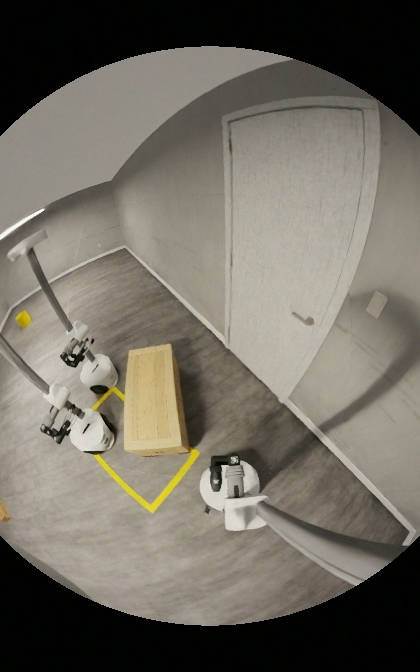

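Call:
execute_actions:
  actions:
    - {"r3":{"base":{"rotate_rad":0.15}}}
  cameras: []

Call:
execute_actions:
  actions:
    - {"r1":{"base":{"strafe_m":-0.8}},"r2":{"base":{"strafe_m":-0.8}},"r3":{"base":{"translate_m":1.04}}}
  cameras: ["r3_head_left_camera"]

Call:
execute_actions:
  actions:
    - {"r2":{"base":{"rotate_rad":1.9}},"r3":{"base":{"strafe_m":0.3}}}
  cameras: ["r3_head_left_camera","r2_head_camera"]

Scene clock: 73.97 s.
r1.base_odometry: x=+1.392 y=+2.722 heading=-0.359 (m, m, rad; r1's odometry frame)
r1.turned_by_wheels: +0.000 (rad since the last result)
r1.turned_by_imu: -0.001 (rad since the last result)
r1.base_tilt: forward=-0.1 right=+0.7 (deg)
r1.lidar_m: 0.45 0.44 0.62 0.49 0.48 1.39 1.60 2.71 5.00 3.16 3.36 3.35
r1.base_status: not commanded
r1.joint_positions: lift_m=+0.360 arm_m=-0.001 wrist_yaw_rad=+3.197 wrist_pitch_rad=+0.011 wrist_roll_rad=-0.002 gripper_m=+0.057
r1.joint_status: not commanded
r1.motor_effort: lift_m=+19(19) arm_m=-2(1) wrist_yaw_rad=+0(1) wrist_pitch_rad=-8(9) wrist_roll_rad=+0(0) gripper_m=-4(1) wheel_0=-1(1) wheel_1=+0(0) wheel_2=+0(0) (%)
r1.hand_pose: x=-0.1233 y=+0.0714 z=+0.5349 quat_wxyz=(-0.028, -0.006, -0.001, +1.000) (m; r1's base frame)
r1.wrist_depth_mm: - 139 139 - 1661 1366 1205 / - - 138 - 1618 1366 1182 / - 108 138 1863 1618 1336 1182 / - 123 146 1921 1618 1366 1160 / 198 - - - 1576 1336 1205 / 214 - 199 1863 214 1336 1182 / 215 1229 1366 146 1281 1281 1138
r2.base_odometry: x=-2.259 y=-0.713 heading=+1.540 (m, m, rad; r2's odometry frame)
r2.turned_by_wheels: +0.000 (rad since the last result)
r2.turned_by_imu: +0.000 (rad since the last result)
r2.base_tilt: forward=-0.2 right=+0.3 (deg)
r2.lidar_m: 3.47 3.16 3.14 0.49 0.44 0.50 0.48 0.43 3.53 3.56 3.09 3.06
r2.base_status: not commanded
r2.joint_positions: lift_m=+0.360 arm_m=+0.002 wrist_yaw_rad=+3.055 wrist_pitch_rad=+0.014 wrist_roll_rad=-0.014 gripper_m=+0.057
r2.joint_status: not commanded
r2.motor_effort: lift_m=+22(22) arm_m=+0(0) wrist_yaw_rad=+1(1) wrist_pitch_rad=-11(9) wrist_roll_rad=+1(1) gripper_m=-3(1) wheel_0=+2(2) wheel_1=-1(1) wheel_2=+0(0) (%)
r2.hand_pose: x=-0.1073 y=+0.1120 z=+0.5338 quat_wxyz=(+0.043, -0.007, -0.007, +0.999) (m; r2's base frame)
r2.wrist_depth_mm: - 140 - - 1863 1576 1366 / - 133 - - 1863 1576 1336 / 107 140 226 - 1863 1576 1366 / 133 147 - - 1756 1537 1397 / 732 - - - 1756 1576 1430 / 778 1863 193 878 190 676 676 / 732 759 1366 123 654 469 455
r3.base_odometry: x=+1.095 y=-1.562 heading=+0.489 (m, m, rad; r3's odometry frame)
r3.turned_by_wheels: +0.150 (rad since the last result)
r3.turned_by_imu: +0.149 (rad since the last result)
r3.base_tilt: forward=-1.0 right=+0.5 (deg)
r3.lidar_m: 1.05 0.40 0.42 1.25 3.90 2.96 2.28 2.22 1.09 0.86 0.83 0.87
r3.base_status: done
r3.joint_positions: lift_m=+0.360 arm_m=-0.001 wrist_yaw_rad=+3.104 wrist_pitch_rad=+0.001 wrist_roll_rad=-0.006 gripper_m=+0.057
r3.joint_status: not commanded
r3.motor_effort: lift_m=+24(24) arm_m=+0(0) wrist_yaw_rad=+1(1) wrist_pitch_rad=-6(6) wrist_roll_rad=-1(1) gripper_m=-4(3) wheel_0=-2(5) wheel_1=-2(7) wheel_2=-1(7) (%)
r3.hand_pose: x=-0.1154 y=+0.0981 z=+0.5375 quat_wxyz=(+0.019, -0.001, -0.003, +1.000) (m; r3's base frame)
r3.wrist_depth_mm: - 141 - - - - - / - 132 - - - - - / - 128 193 - - - - / 114 139 251 - - - - / 1921 - - - - - - / 1863 - 210 - - - - / 1366 1255 1397 1430 1336 1576 1618
pictures: none
No camera images: the call's "cameras" was empty. Leave "cameras" out to get every camera's image.

Scene clock: 78.93 s.
r1.base_odometry: x=+1.111 y=+1.973 heading=-0.359 (m, m, rad; r1's odometry frame)
r1.turned_by_wheels: +0.000 (rad since the last result)
r1.turned_by_imu: -0.003 (rad since the last result)
r1.base_tilt: forward=-0.3 right=+0.4 (deg)
r1.lidar_m: 0.42 0.40 1.56 1.26 1.86 1.93 2.22 3.80 2.50 2.37 2.81 2.81
r1.base_status: done
r1.joint_positions: lift_m=+0.360 arm_m=-0.001 wrist_yaw_rad=+3.197 wrist_pitch_rad=+0.011 wrist_roll_rad=-0.002 gripper_m=+0.057
r1.joint_status: not commanded
r1.motor_effort: lift_m=+19(19) arm_m=-1(1) wrist_yaw_rad=+0(0) wrist_pitch_rad=-9(6) wrist_roll_rad=+0(0) gripper_m=-2(2) wheel_0=-1(8) wheel_1=+1(8) wheel_2=+0(0) (%)
r1.hand_pose: x=-0.1233 y=+0.0714 z=+0.5349 quat_wxyz=(-0.028, -0.006, -0.001, +1.000) (m; r1's base frame)
r1.wrist_depth_mm: - 139 139 - - 1863 1618 / - - 138 - - 1863 1661 / - 108 138 - - 1863 1618 / - 123 146 - - 1863 1618 / 199 - - - - 1863 1618 / 214 - 200 - 215 1808 1576 / 215 1255 1366 146 1281 1397 1397
r2.base_odometry: x=-1.459 y=-0.737 heading=+1.540 (m, m, rad; r2's odometry frame)
r2.turned_by_wheels: +0.000 (rad since the last result)
r2.turned_by_imu: -0.001 (rad since the last result)
r2.base_tilt: forward=-0.4 right=+0.4 (deg)
r2.lidar_m: 2.87 3.77 3.78 1.22 1.18 2.19 0.46 0.38 2.77 3.12 2.57 2.53
r2.base_status: done
r2.joint_positions: lift_m=+0.360 arm_m=+0.002 wrist_yaw_rad=+3.055 wrist_pitch_rad=+0.014 wrist_roll_rad=-0.014 gripper_m=+0.057
r2.joint_status: not commanded
r2.motor_effort: lift_m=+22(22) arm_m=+0(0) wrist_yaw_rad=+1(2) wrist_pitch_rad=-10(9) wrist_roll_rad=+1(1) gripper_m=-2(1) wheel_0=+0(11) wheel_1=-2(12) wheel_2=+0(3) (%)
r2.hand_pose: x=-0.1073 y=+0.1120 z=+0.5338 quat_wxyz=(+0.043, -0.007, -0.007, +0.999) (m; r2's base frame)
r2.wrist_depth_mm: - 140 - - - - 1756 / - 133 - - - - 1808 / 107 140 227 - - - 1808 / 133 147 - - - - 1863 / 699 - - - - - 1863 / 768 1921 193 1983 190 1921 1756 / 732 759 1397 123 1464 1281 1336
r3.base_odometry: x=+2.013 y=-1.073 heading=+0.489 (m, m, rad; r3's odometry frame)
r3.turned_by_wheels: +0.000 (rad since the last result)
r3.turned_by_imu: -0.003 (rad since the last result)
r3.base_tilt: forward=-0.9 right=+0.6 (deg)
r3.lidar_m: 0.63 2.32 0.26 0.25 0.26 0.38 3.23 1.22 0.49 0.38 0.37 0.39
r3.base_status: done
r3.joint_positions: lift_m=+0.360 arm_m=-0.001 wrist_yaw_rad=+3.104 wrist_pitch_rad=+0.001 wrist_roll_rad=-0.006 gripper_m=+0.057
r3.joint_status: not commanded
r3.motor_effort: lift_m=+24(24) arm_m=+0(0) wrist_yaw_rad=-1(1) wrist_pitch_rad=-5(5) wrist_roll_rad=-1(2) gripper_m=-4(4) wheel_0=+2(6) wheel_1=+0(7) wheel_2=+1(10) (%)
r3.hand_pose: x=-0.1154 y=+0.0981 z=+0.5375 quat_wxyz=(+0.019, -0.001, -0.003, +1.000) (m; r3's base frame)
r3.wrist_depth_mm: - 141 - - - - - / - 132 - - - - - / - 128 194 - - - - / 114 139 251 - - - - / - - - - - - - / 1863 - 211 - 715 831 - / 1336 1255 1397 1464 508 517 535
pictures: r3_head_left_camera
Images, in order (width x height): r3_head_left_camera 420x672.

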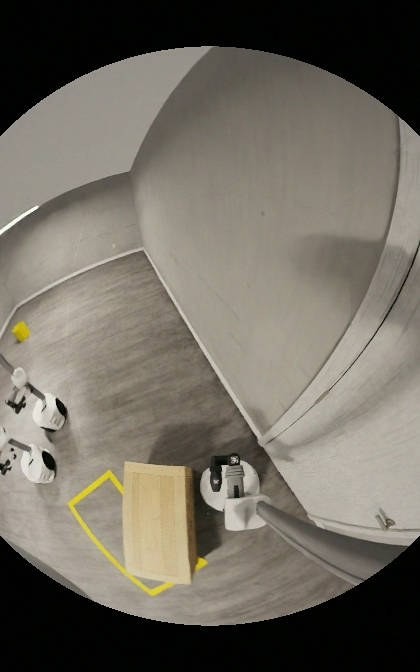

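Scene clock: 81.17 s.
r1.base_odometry: x=+1.111 y=+1.973 heading=-0.359 (m, m, rad; r1's odometry frame)
r1.turned_by_wheels: +0.000 (rad since the last result)
r1.turned_by_imu: -0.001 (rad since the last result)
r1.base_tilt: forward=-0.3 right=+0.6 (deg)
r1.lidar_m: 0.44 0.40 0.58 1.21 1.83 1.94 2.21 3.78 2.50 2.37 2.81 2.81
r1.base_status: not commanded
r1.joint_positions: lift_m=+0.360 arm_m=-0.001 wrist_yaw_rad=+3.197 wrist_pitch_rad=+0.011 wrist_roll_rad=-0.002 gripper_m=+0.057
r1.joint_status: not commanded
r1.motor_effort: lift_m=+19(19) arm_m=-1(1) wrist_yaw_rad=+0(0) wrist_pitch_rad=-7(6) wrist_roll_rad=+1(0) gripper_m=-5(4) wheel_0=-2(1) wheel_1=+0(0) wheel_2=+0(0) (%)
r1.hand_pose: x=-0.1233 y=+0.0714 z=+0.5349 quat_wxyz=(-0.028, -0.006, -0.001, +1.000) (m; r1's base frame)
r1.wrist_depth_mm: - 139 139 - - 1863 1661 / - - 138 - - 1863 1661 / - 108 137 - - 1863 1618 / - 123 146 - - 1863 1618 / 198 - - - - 1863 1618 / 215 - 200 - 214 1808 1576 / 215 1229 1366 146 1281 1366 1397
r2.base_odometry: x=-1.459 y=-0.737 heading=-2.843 (m, m, rad; r2's odometry frame)
r2.turned_by_wheels: +1.900 (rad since the last result)
r2.turned_by_imu: +1.908 (rad since the last result)
r2.base_tilt: forward=-0.4 right=+0.5 (deg)
r2.lidar_m: 1.14 1.17 2.26 0.38 0.41 2.77 2.64 2.56 2.65 3.68 3.77 1.29
r2.base_status: done
r2.joint_positions: lift_m=+0.360 arm_m=+0.002 wrist_yaw_rad=+3.055 wrist_pitch_rad=+0.014 wrist_roll_rad=-0.014 gripper_m=+0.057
r2.joint_status: not commanded
r2.motor_effort: lift_m=+22(22) arm_m=+0(0) wrist_yaw_rad=+0(1) wrist_pitch_rad=-8(10) wrist_roll_rad=+0(1) gripper_m=-1(5) wheel_0=-1(7) wheel_1=-3(6) wheel_2=-2(12) (%)
r2.hand_pose: x=-0.1073 y=+0.1120 z=+0.5338 quat_wxyz=(+0.043, -0.007, -0.007, +0.999) (m; r2's base frame)
r2.wrist_depth_mm: - 140 - - - - - / - 133 - - - - - / 107 140 226 - - - - / 133 146 - - - - - / - - - - - - - / 1808 1863 193 1983 190 - - / 1255 1205 1336 123 1464 1281 1366
r3.base_odometry: x=+1.952 y=-0.960 heading=+0.495 (m, m, rad; r3's odometry frame)
r3.turned_by_wheels: +0.006 (rad since the last result)
r3.turned_by_imu: -0.035 (rad since the last result)
r3.base_tilt: forward=-1.0 right=+0.5 (deg)
r3.lidar_m: 0.73 2.35 0.25 0.25 0.25 0.25 0.56 1.59 0.62 0.46 0.45 0.49
r3.base_status: strafe_m contact_stop (by the wheels' count: +0.129 of +0.300)
r3.joint_positions: lift_m=+0.360 arm_m=-0.001 wrist_yaw_rad=+3.104 wrist_pitch_rad=+0.001 wrist_roll_rad=-0.006 gripper_m=+0.057
r3.joint_status: not commanded
r3.on_its_own: the wheels are slack since a contact_stop
r3.motor_effort: lift_m=+23(24) arm_m=+0(0) wrist_yaw_rad=+0(1) wrist_pitch_rad=-6(7) wrist_roll_rad=-1(1) gripper_m=-2(3) wheel_0=+0(29) wheel_1=+0(35) wheel_2=+0(4) (%)
r3.hand_pose: x=-0.1154 y=+0.0981 z=+0.5376 quat_wxyz=(+0.019, -0.001, -0.003, +1.000) (m; r3's base frame)
r3.wrist_depth_mm: - 142 - - - - - / - 132 - - - - - / - 128 194 - - - - / 114 139 251 - - - - / - - - - - - - / 1921 - 210 - 723 - - / 1336 1255 1397 484 452 508 530
pictures: r2_head_camera, r3_head_left_camera
Images, in order (width x height): r2_head_camera 420x560, r3_head_left_camera 420x672.

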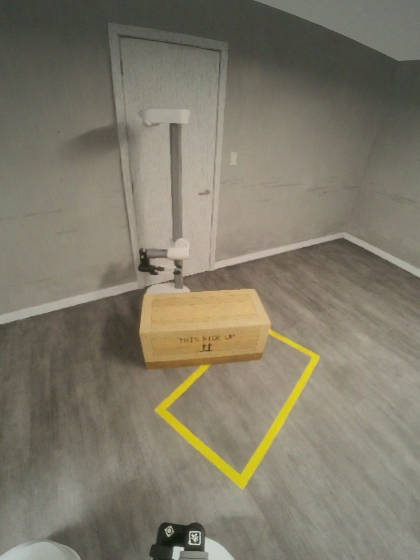

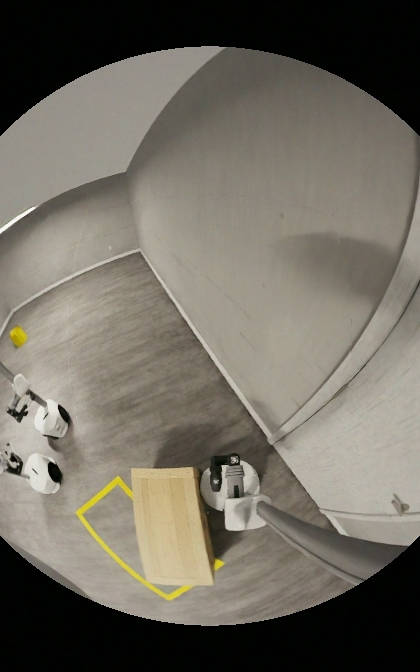

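Call:
execute_actions:
  actions:
    - {"r3":{"base":{"strafe_m":-0.1}}}
  cameras: []

Call:
execute_actions:
  actions:
    - {"r3":{"base":{"rotate_rad":0.2}}}
  cameras: []

Call:
execute_actions:
  actions:
    - {"r3":{"base":{"translate_m":0.12}}}
  cameras: []

Call:
execute_actions:
  actions:
    - {"r3":{"base":{"strafe_m":0.35}}}
  cameras: ["r2_head_camera","r3_head_left_camera"]

Scene clock: 84.90 s.
r1.base_odometry: x=+1.111 y=+1.973 heading=-0.359 (m, m, rad; r1's odometry frame)
r1.turned_by_wheels: +0.000 (rad since the last result)
r1.turned_by_imu: -0.001 (rad since the last result)
r1.base_tilt: forward=-0.3 right=+0.6 (deg)
r1.lidar_m: 0.43 0.40 0.56 1.22 1.86 1.94 2.22 3.79 2.48 2.39 2.82 2.81
r1.base_status: not commanded
r1.joint_positions: lift_m=+0.360 arm_m=-0.001 wrist_yaw_rad=+3.197 wrist_pitch_rad=+0.011 wrist_roll_rad=-0.002 gripper_m=+0.057
r1.joint_status: not commanded
r1.motor_effort: lift_m=+19(19) arm_m=-1(1) wrist_yaw_rad=+0(0) wrist_pitch_rad=-8(7) wrist_roll_rad=+0(0) gripper_m=-4(1) wheel_0=-1(1) wheel_1=+0(1) wheel_2=+0(0) (%)
r1.hand_pose: x=-0.1233 y=+0.0714 z=+0.5349 quat_wxyz=(-0.028, -0.006, -0.001, +1.000) (m; r1's base frame)
r1.wrist_depth_mm: - 139 139 - - 1921 1661 / - - 138 - - 1863 1618 / - 108 138 - - 1863 1618 / - 123 146 - - 1863 1618 / 199 - - - - 1863 1618 / 216 - 200 - 215 1808 1618 / 215 1229 1336 146 1281 1397 1430
r2.base_odometry: x=-1.459 y=-0.737 heading=-2.843 (m, m, rad; r2's odometry frame)
r2.turned_by_wheels: +0.000 (rad since the last result)
r2.turned_by_imu: +0.000 (rad since the last result)
r2.base_tilt: forward=-0.4 right=+0.3 (deg)
r2.lidar_m: 1.16 1.17 2.26 0.38 0.41 2.79 2.67 2.54 2.64 3.67 3.77 1.29
r2.base_status: not commanded
r2.joint_positions: lift_m=+0.360 arm_m=+0.002 wrist_yaw_rad=+3.055 wrist_pitch_rad=+0.014 wrist_roll_rad=-0.014 gripper_m=+0.057
r2.joint_status: not commanded
r2.motor_effort: lift_m=+22(22) arm_m=+0(0) wrist_yaw_rad=+0(0) wrist_pitch_rad=-8(8) wrist_roll_rad=+1(1) gripper_m=-4(1) wheel_0=-2(1) wheel_1=-3(3) wheel_2=-2(2) (%)
r2.hand_pose: x=-0.1073 y=+0.1120 z=+0.5338 quat_wxyz=(+0.043, -0.007, -0.007, +0.999) (m; r2's base frame)
r2.wrist_depth_mm: - 140 - - - - - / - 133 - - - - - / 108 140 225 - - - - / 133 146 - - - - - / - - - - - - - / 1808 1921 193 1983 190 - - / 1255 1160 1366 123 1430 1281 1366
r3.base_odometry: x=+1.999 y=-1.048 heading=+0.495 (m, m, rad; r3's odometry frame)
r3.turned_by_wheels: +0.000 (rad since the last result)
r3.turned_by_imu: -0.001 (rad since the last result)
r3.base_tilt: forward=-0.9 right=+0.5 (deg)
r3.lidar_m: 0.60 1.94 0.33 0.29 0.30 0.40 3.27 1.34 0.52 0.39 0.35 0.38
r3.base_status: done
r3.joint_positions: lift_m=+0.360 arm_m=-0.001 wrist_yaw_rad=+3.104 wrist_pitch_rad=+0.001 wrist_roll_rad=-0.006 gripper_m=+0.057
r3.joint_status: not commanded
r3.motor_effort: lift_m=+23(23) arm_m=+0(0) wrist_yaw_rad=+0(0) wrist_pitch_rad=-5(6) wrist_roll_rad=+0(0) gripper_m=-1(4) wheel_0=+2(9) wheel_1=+0(9) wheel_2=+0(1) (%)
r3.hand_pose: x=-0.1154 y=+0.0981 z=+0.5376 quat_wxyz=(+0.019, -0.001, -0.003, +1.000) (m; r3's base frame)
r3.wrist_depth_mm: - 141 - - - - - / - 132 - - - - - / - 129 193 - - - - / 114 139 252 - - - - / - - - - - - - / 1921 - 211 - 707 820 - / 1336 1255 1397 788 517 512 530
pictures: none
No camera images: the call's "cameras" was empty. Leave "cameras" out to get every camera's image.

Scene clock: 85.83 s.
r1.base_odometry: x=+1.111 y=+1.973 heading=-0.359 (m, m, rad; r1's odometry frame)
r1.turned_by_wheels: +0.000 (rad since the last result)
r1.turned_by_imu: +0.000 (rad since the last result)
r1.base_tilt: forward=-0.2 right=+0.6 (deg)
r1.lidar_m: 0.43 0.41 0.58 1.22 1.87 1.93 2.22 3.78 2.48 2.39 2.82 2.80
r1.base_status: not commanded
r1.joint_positions: lift_m=+0.360 arm_m=-0.001 wrist_yaw_rad=+3.197 wrist_pitch_rad=+0.011 wrist_roll_rad=-0.002 gripper_m=+0.057
r1.joint_status: not commanded
r1.motor_effort: lift_m=+19(19) arm_m=-1(1) wrist_yaw_rad=+0(0) wrist_pitch_rad=-8(8) wrist_roll_rad=+0(0) gripper_m=-4(2) wheel_0=-1(1) wheel_1=+0(0) wheel_2=+0(0) (%)
r1.hand_pose: x=-0.1233 y=+0.0714 z=+0.5349 quat_wxyz=(-0.028, -0.006, -0.001, +1.000) (m; r1's base frame)
r1.wrist_depth_mm: - 139 139 - - 1863 1618 / - - 138 - - 1863 1618 / - 108 137 - - 1863 1618 / - 123 146 - - 1863 1618 / 198 - - - - 1863 1618 / 215 - 199 - 215 1863 1576 / 215 1229 1366 146 1281 1397 1397
r2.base_odometry: x=-1.459 y=-0.737 heading=-2.843 (m, m, rad; r2's odometry frame)
r2.turned_by_wheels: +0.000 (rad since the last result)
r2.turned_by_imu: +0.000 (rad since the last result)
r2.base_tilt: forward=-0.3 right=+0.5 (deg)
r2.lidar_m: 1.14 1.16 2.25 0.38 0.40 2.78 2.64 2.55 2.67 3.64 3.77 1.32
r2.base_status: not commanded
r2.joint_positions: lift_m=+0.360 arm_m=+0.002 wrist_yaw_rad=+3.055 wrist_pitch_rad=+0.014 wrist_roll_rad=-0.014 gripper_m=+0.057
r2.joint_status: not commanded
r2.motor_effort: lift_m=+22(22) arm_m=+0(0) wrist_yaw_rad=+1(1) wrist_pitch_rad=-9(11) wrist_roll_rad=+1(1) gripper_m=-3(1) wheel_0=-1(1) wheel_1=-2(3) wheel_2=-1(1) (%)
r2.hand_pose: x=-0.1073 y=+0.1120 z=+0.5338 quat_wxyz=(+0.043, -0.007, -0.007, +0.999) (m; r2's base frame)
r2.wrist_depth_mm: - 140 - - - - - / - 133 - - - - - / 107 140 226 - - - - / 134 147 - - - - - / - - - - - - - / 1863 1863 193 - 190 - - / 1281 1205 1397 123 1430 1308 1366
r3.base_odometry: x=+1.999 y=-1.048 heading=+0.695 (m, m, rad; r3's odometry frame)
r3.turned_by_wheels: +0.200 (rad since the last result)
r3.turned_by_imu: +0.200 (rad since the last result)
r3.base_tilt: forward=-1.0 right=+0.6 (deg)
r3.lidar_m: 0.80 5.57 0.29 0.29 0.31 0.48 3.16 0.75 0.45 0.35 0.37 0.46
r3.base_status: done
r3.joint_positions: lift_m=+0.360 arm_m=-0.001 wrist_yaw_rad=+3.104 wrist_pitch_rad=+0.001 wrist_roll_rad=-0.006 gripper_m=+0.057
r3.joint_status: not commanded
r3.motor_effort: lift_m=+23(23) arm_m=+0(0) wrist_yaw_rad=-1(0) wrist_pitch_rad=-5(6) wrist_roll_rad=-2(1) gripper_m=-2(6) wheel_0=-2(6) wheel_1=-1(8) wheel_2=-2(7) (%)
r3.hand_pose: x=-0.1154 y=+0.0981 z=+0.5376 quat_wxyz=(+0.019, -0.001, -0.003, +1.000) (m; r3's base frame)
r3.wrist_depth_mm: - 142 - - - - - / - 132 - - - - - / - 128 195 - - - - / 114 139 251 - - - - / 1182 - - - - - - / 1281 - 210 - 732 - - / 1229 1255 1397 1430 634 535 535
pictures: none
No camera images: the call's "cameras" was empty. Leave "cameras" out to get every camera's image.

Scene clock: 87.50 s.
r1.base_odometry: x=+1.111 y=+1.973 heading=-0.359 (m, m, rad; r1's odometry frame)
r1.turned_by_wheels: +0.000 (rad since the last result)
r1.turned_by_imu: -0.001 (rad since the last result)
r1.base_tilt: forward=-0.2 right=+0.6 (deg)
r1.lidar_m: 0.42 0.41 0.57 1.23 1.71 1.93 2.21 3.78 2.51 2.38 2.82 2.80
r1.base_status: not commanded
r1.joint_positions: lift_m=+0.360 arm_m=-0.001 wrist_yaw_rad=+3.197 wrist_pitch_rad=+0.011 wrist_roll_rad=-0.002 gripper_m=+0.057
r1.joint_status: not commanded
r1.motor_effort: lift_m=+19(19) arm_m=-2(2) wrist_yaw_rad=+0(0) wrist_pitch_rad=-7(9) wrist_roll_rad=+0(0) gripper_m=-3(4) wheel_0=-1(1) wheel_1=+0(1) wheel_2=+0(0) (%)
r1.hand_pose: x=-0.1233 y=+0.0714 z=+0.5349 quat_wxyz=(-0.028, -0.006, -0.001, +1.000) (m; r1's base frame)
r1.wrist_depth_mm: - 139 139 - - 1921 1661 / - - 138 - - 1921 1618 / - 108 137 - - 1863 1618 / - 123 146 - - 1808 1618 / 198 - - - - 1863 1618 / 214 - 200 - 214 1808 1618 / 216 1255 1366 146 1308 1366 1397
r2.base_odometry: x=-1.459 y=-0.737 heading=-2.843 (m, m, rad; r2's odometry frame)
r2.turned_by_wheels: +0.000 (rad since the last result)
r2.turned_by_imu: +0.000 (rad since the last result)
r2.base_tilt: forward=-0.3 right=+0.4 (deg)
r2.lidar_m: 1.15 1.17 2.26 0.39 0.40 2.77 2.66 2.56 2.69 3.69 3.77 1.31
r2.base_status: not commanded
r2.joint_positions: lift_m=+0.360 arm_m=+0.002 wrist_yaw_rad=+3.055 wrist_pitch_rad=+0.014 wrist_roll_rad=-0.014 gripper_m=+0.057
r2.joint_status: not commanded
r2.motor_effort: lift_m=+22(22) arm_m=+0(0) wrist_yaw_rad=+0(1) wrist_pitch_rad=-9(9) wrist_roll_rad=+1(1) gripper_m=-2(1) wheel_0=-1(1) wheel_1=-3(3) wheel_2=-1(1) (%)
r2.hand_pose: x=-0.1073 y=+0.1120 z=+0.5338 quat_wxyz=(+0.043, -0.007, -0.007, +0.999) (m; r2's base frame)
r2.wrist_depth_mm: - 140 - - - - - / - 133 - - - - - / 107 140 225 - - - - / 134 147 - - - - - / - - - - - - - / 1756 1808 193 - 190 - - / 1229 1160 1366 123 1430 1281 1366
r3.base_odometry: x=+2.091 y=-0.971 heading=+0.695 (m, m, rad; r3's odometry frame)
r3.turned_by_wheels: +0.000 (rad since the last result)
r3.turned_by_imu: +0.000 (rad since the last result)
r3.base_tilt: forward=-1.0 right=+0.5 (deg)
r3.lidar_m: 0.74 5.48 0.29 0.26 0.29 0.47 3.27 0.63 0.40 0.32 0.33 0.41
r3.base_status: done
r3.joint_positions: lift_m=+0.360 arm_m=-0.001 wrist_yaw_rad=+3.104 wrist_pitch_rad=+0.001 wrist_roll_rad=-0.006 gripper_m=+0.057
r3.joint_status: not commanded
r3.motor_effort: lift_m=+22(23) arm_m=+0(0) wrist_yaw_rad=-1(1) wrist_pitch_rad=-6(5) wrist_roll_rad=-1(0) gripper_m=-4(3) wheel_0=+3(7) wheel_1=+1(6) wheel_2=+1(9) (%)
r3.hand_pose: x=-0.1154 y=+0.0981 z=+0.5376 quat_wxyz=(+0.019, -0.001, -0.003, +1.000) (m; r3's base frame)
r3.wrist_depth_mm: - 142 - - - - - / - 132 - - - - - / - 128 193 - - - - / 114 139 252 - - - - / 1118 - - - - - - / 1229 1983 210 - 723 831 - / 1182 1229 1397 1430 603 535 530
pictures: none
No camera images: the call's "cameras" was empty. Leave "cameras" out to get every camera's image.

Scene clock: 89.33 s.
r1.base_odometry: x=+1.111 y=+1.973 heading=-0.359 (m, m, rad; r1's odometry frame)
r1.turned_by_wheels: +0.000 (rad since the last result)
r1.turned_by_imu: -0.001 (rad since the last result)
r1.base_tilt: forward=-0.2 right=+0.8 (deg)
r1.lidar_m: 0.43 0.40 0.58 1.14 1.56 1.93 2.20 3.79 2.51 2.39 2.80 2.80
r1.base_status: not commanded
r1.joint_positions: lift_m=+0.360 arm_m=-0.001 wrist_yaw_rad=+3.197 wrist_pitch_rad=+0.011 wrist_roll_rad=-0.002 gripper_m=+0.057
r1.joint_status: not commanded
r1.motor_effort: lift_m=+19(19) arm_m=-2(1) wrist_yaw_rad=-1(0) wrist_pitch_rad=-9(8) wrist_roll_rad=+0(0) gripper_m=-4(3) wheel_0=-1(1) wheel_1=+0(0) wheel_2=+0(0) (%)
r1.hand_pose: x=-0.1233 y=+0.0714 z=+0.5349 quat_wxyz=(-0.028, -0.006, -0.001, +1.000) (m; r1's base frame)
r1.wrist_depth_mm: - 139 139 - - 1921 1618 / - - 138 - - 1863 1618 / - 108 138 - - 1808 1618 / - 123 146 - - 1863 1618 / 198 - - - - 1808 1576 / 215 - 200 - 214 1808 1576 / 215 1281 1366 146 1281 1397 1430
r2.base_odometry: x=-1.459 y=-0.737 heading=-2.843 (m, m, rad; r2's odometry frame)
r2.turned_by_wheels: +0.000 (rad since the last result)
r2.turned_by_imu: +0.000 (rad since the last result)
r2.base_tilt: forward=-0.3 right=+0.3 (deg)
r2.lidar_m: 1.08 1.08 2.25 0.39 0.43 2.79 2.65 2.56 2.68 3.68 3.76 1.34
r2.base_status: not commanded
r2.joint_positions: lift_m=+0.360 arm_m=+0.002 wrist_yaw_rad=+3.055 wrist_pitch_rad=+0.014 wrist_roll_rad=-0.014 gripper_m=+0.057
r2.joint_status: not commanded
r2.motor_effort: lift_m=+22(22) arm_m=+0(0) wrist_yaw_rad=+1(1) wrist_pitch_rad=-11(8) wrist_roll_rad=+1(0) gripper_m=-2(4) wheel_0=-1(1) wheel_1=-3(3) wheel_2=-2(2) (%)
r2.hand_pose: x=-0.1073 y=+0.1120 z=+0.5338 quat_wxyz=(+0.043, -0.007, -0.007, +0.999) (m; r2's base frame)
r2.wrist_depth_mm: - 139 - - - - - / - 133 - - - - - / 108 140 227 - - - - / 133 147 - - - - - / - - - - - - - / 1863 1863 193 1983 190 - - / 1281 1182 1397 123 1430 1281 1366
r3.base_odometry: x=+1.944 y=-0.794 heading=+0.699 (m, m, rad; r3's odometry frame)
r3.turned_by_wheels: +0.003 (rad since the last result)
r3.turned_by_imu: -0.091 (rad since the last result)
r3.base_tilt: forward=-1.0 right=+0.5 (deg)
r3.lidar_m: 0.90 5.34 1.53 0.25 0.25 0.28 0.53 1.31 0.64 0.50 0.45 0.57
r3.base_status: strafe_m contact_stop (by the wheels' count: +0.230 of +0.350)
r3.joint_positions: lift_m=+0.360 arm_m=-0.001 wrist_yaw_rad=+3.104 wrist_pitch_rad=+0.001 wrist_roll_rad=-0.006 gripper_m=+0.057
r3.joint_status: not commanded
r3.on_its_own: the wheels are slack since a contact_stop
r3.motor_effort: lift_m=+23(23) arm_m=+0(0) wrist_yaw_rad=+1(1) wrist_pitch_rad=-5(6) wrist_roll_rad=-1(0) gripper_m=-4(5) wheel_0=+0(29) wheel_1=+0(35) wheel_2=+0(5) (%)
r3.hand_pose: x=-0.1154 y=+0.0981 z=+0.5376 quat_wxyz=(+0.019, -0.001, -0.003, +1.000) (m; r3's base frame)
r3.wrist_depth_mm: - 141 - - - - - / - 132 - - - - - / - 128 193 - - - - / 114 139 252 - - - - / - - - - - - - / 1808 - 210 878 715 - - / 1397 1281 1366 480 452 512 525
pictures: r2_head_camera, r3_head_left_camera
Images, in order (width x height): r2_head_camera 420x560, r3_head_left_camera 420x672.

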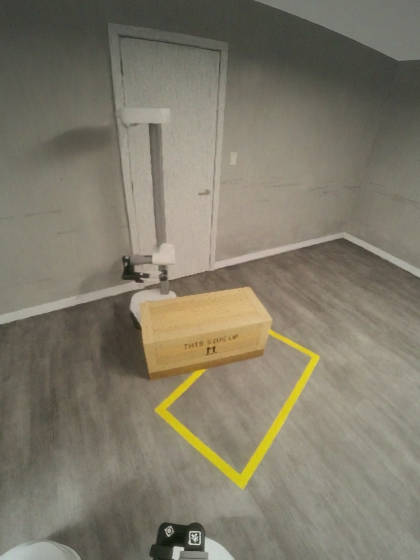

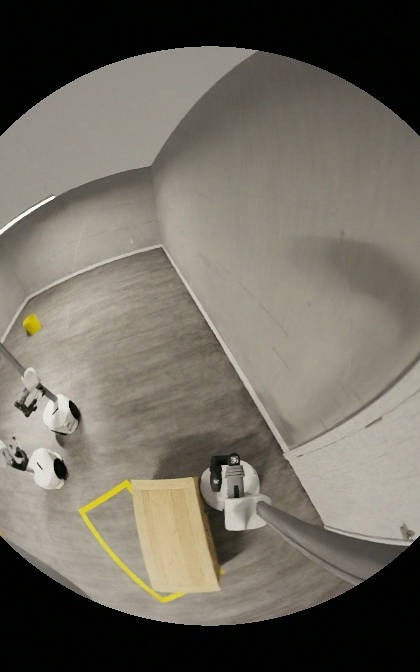

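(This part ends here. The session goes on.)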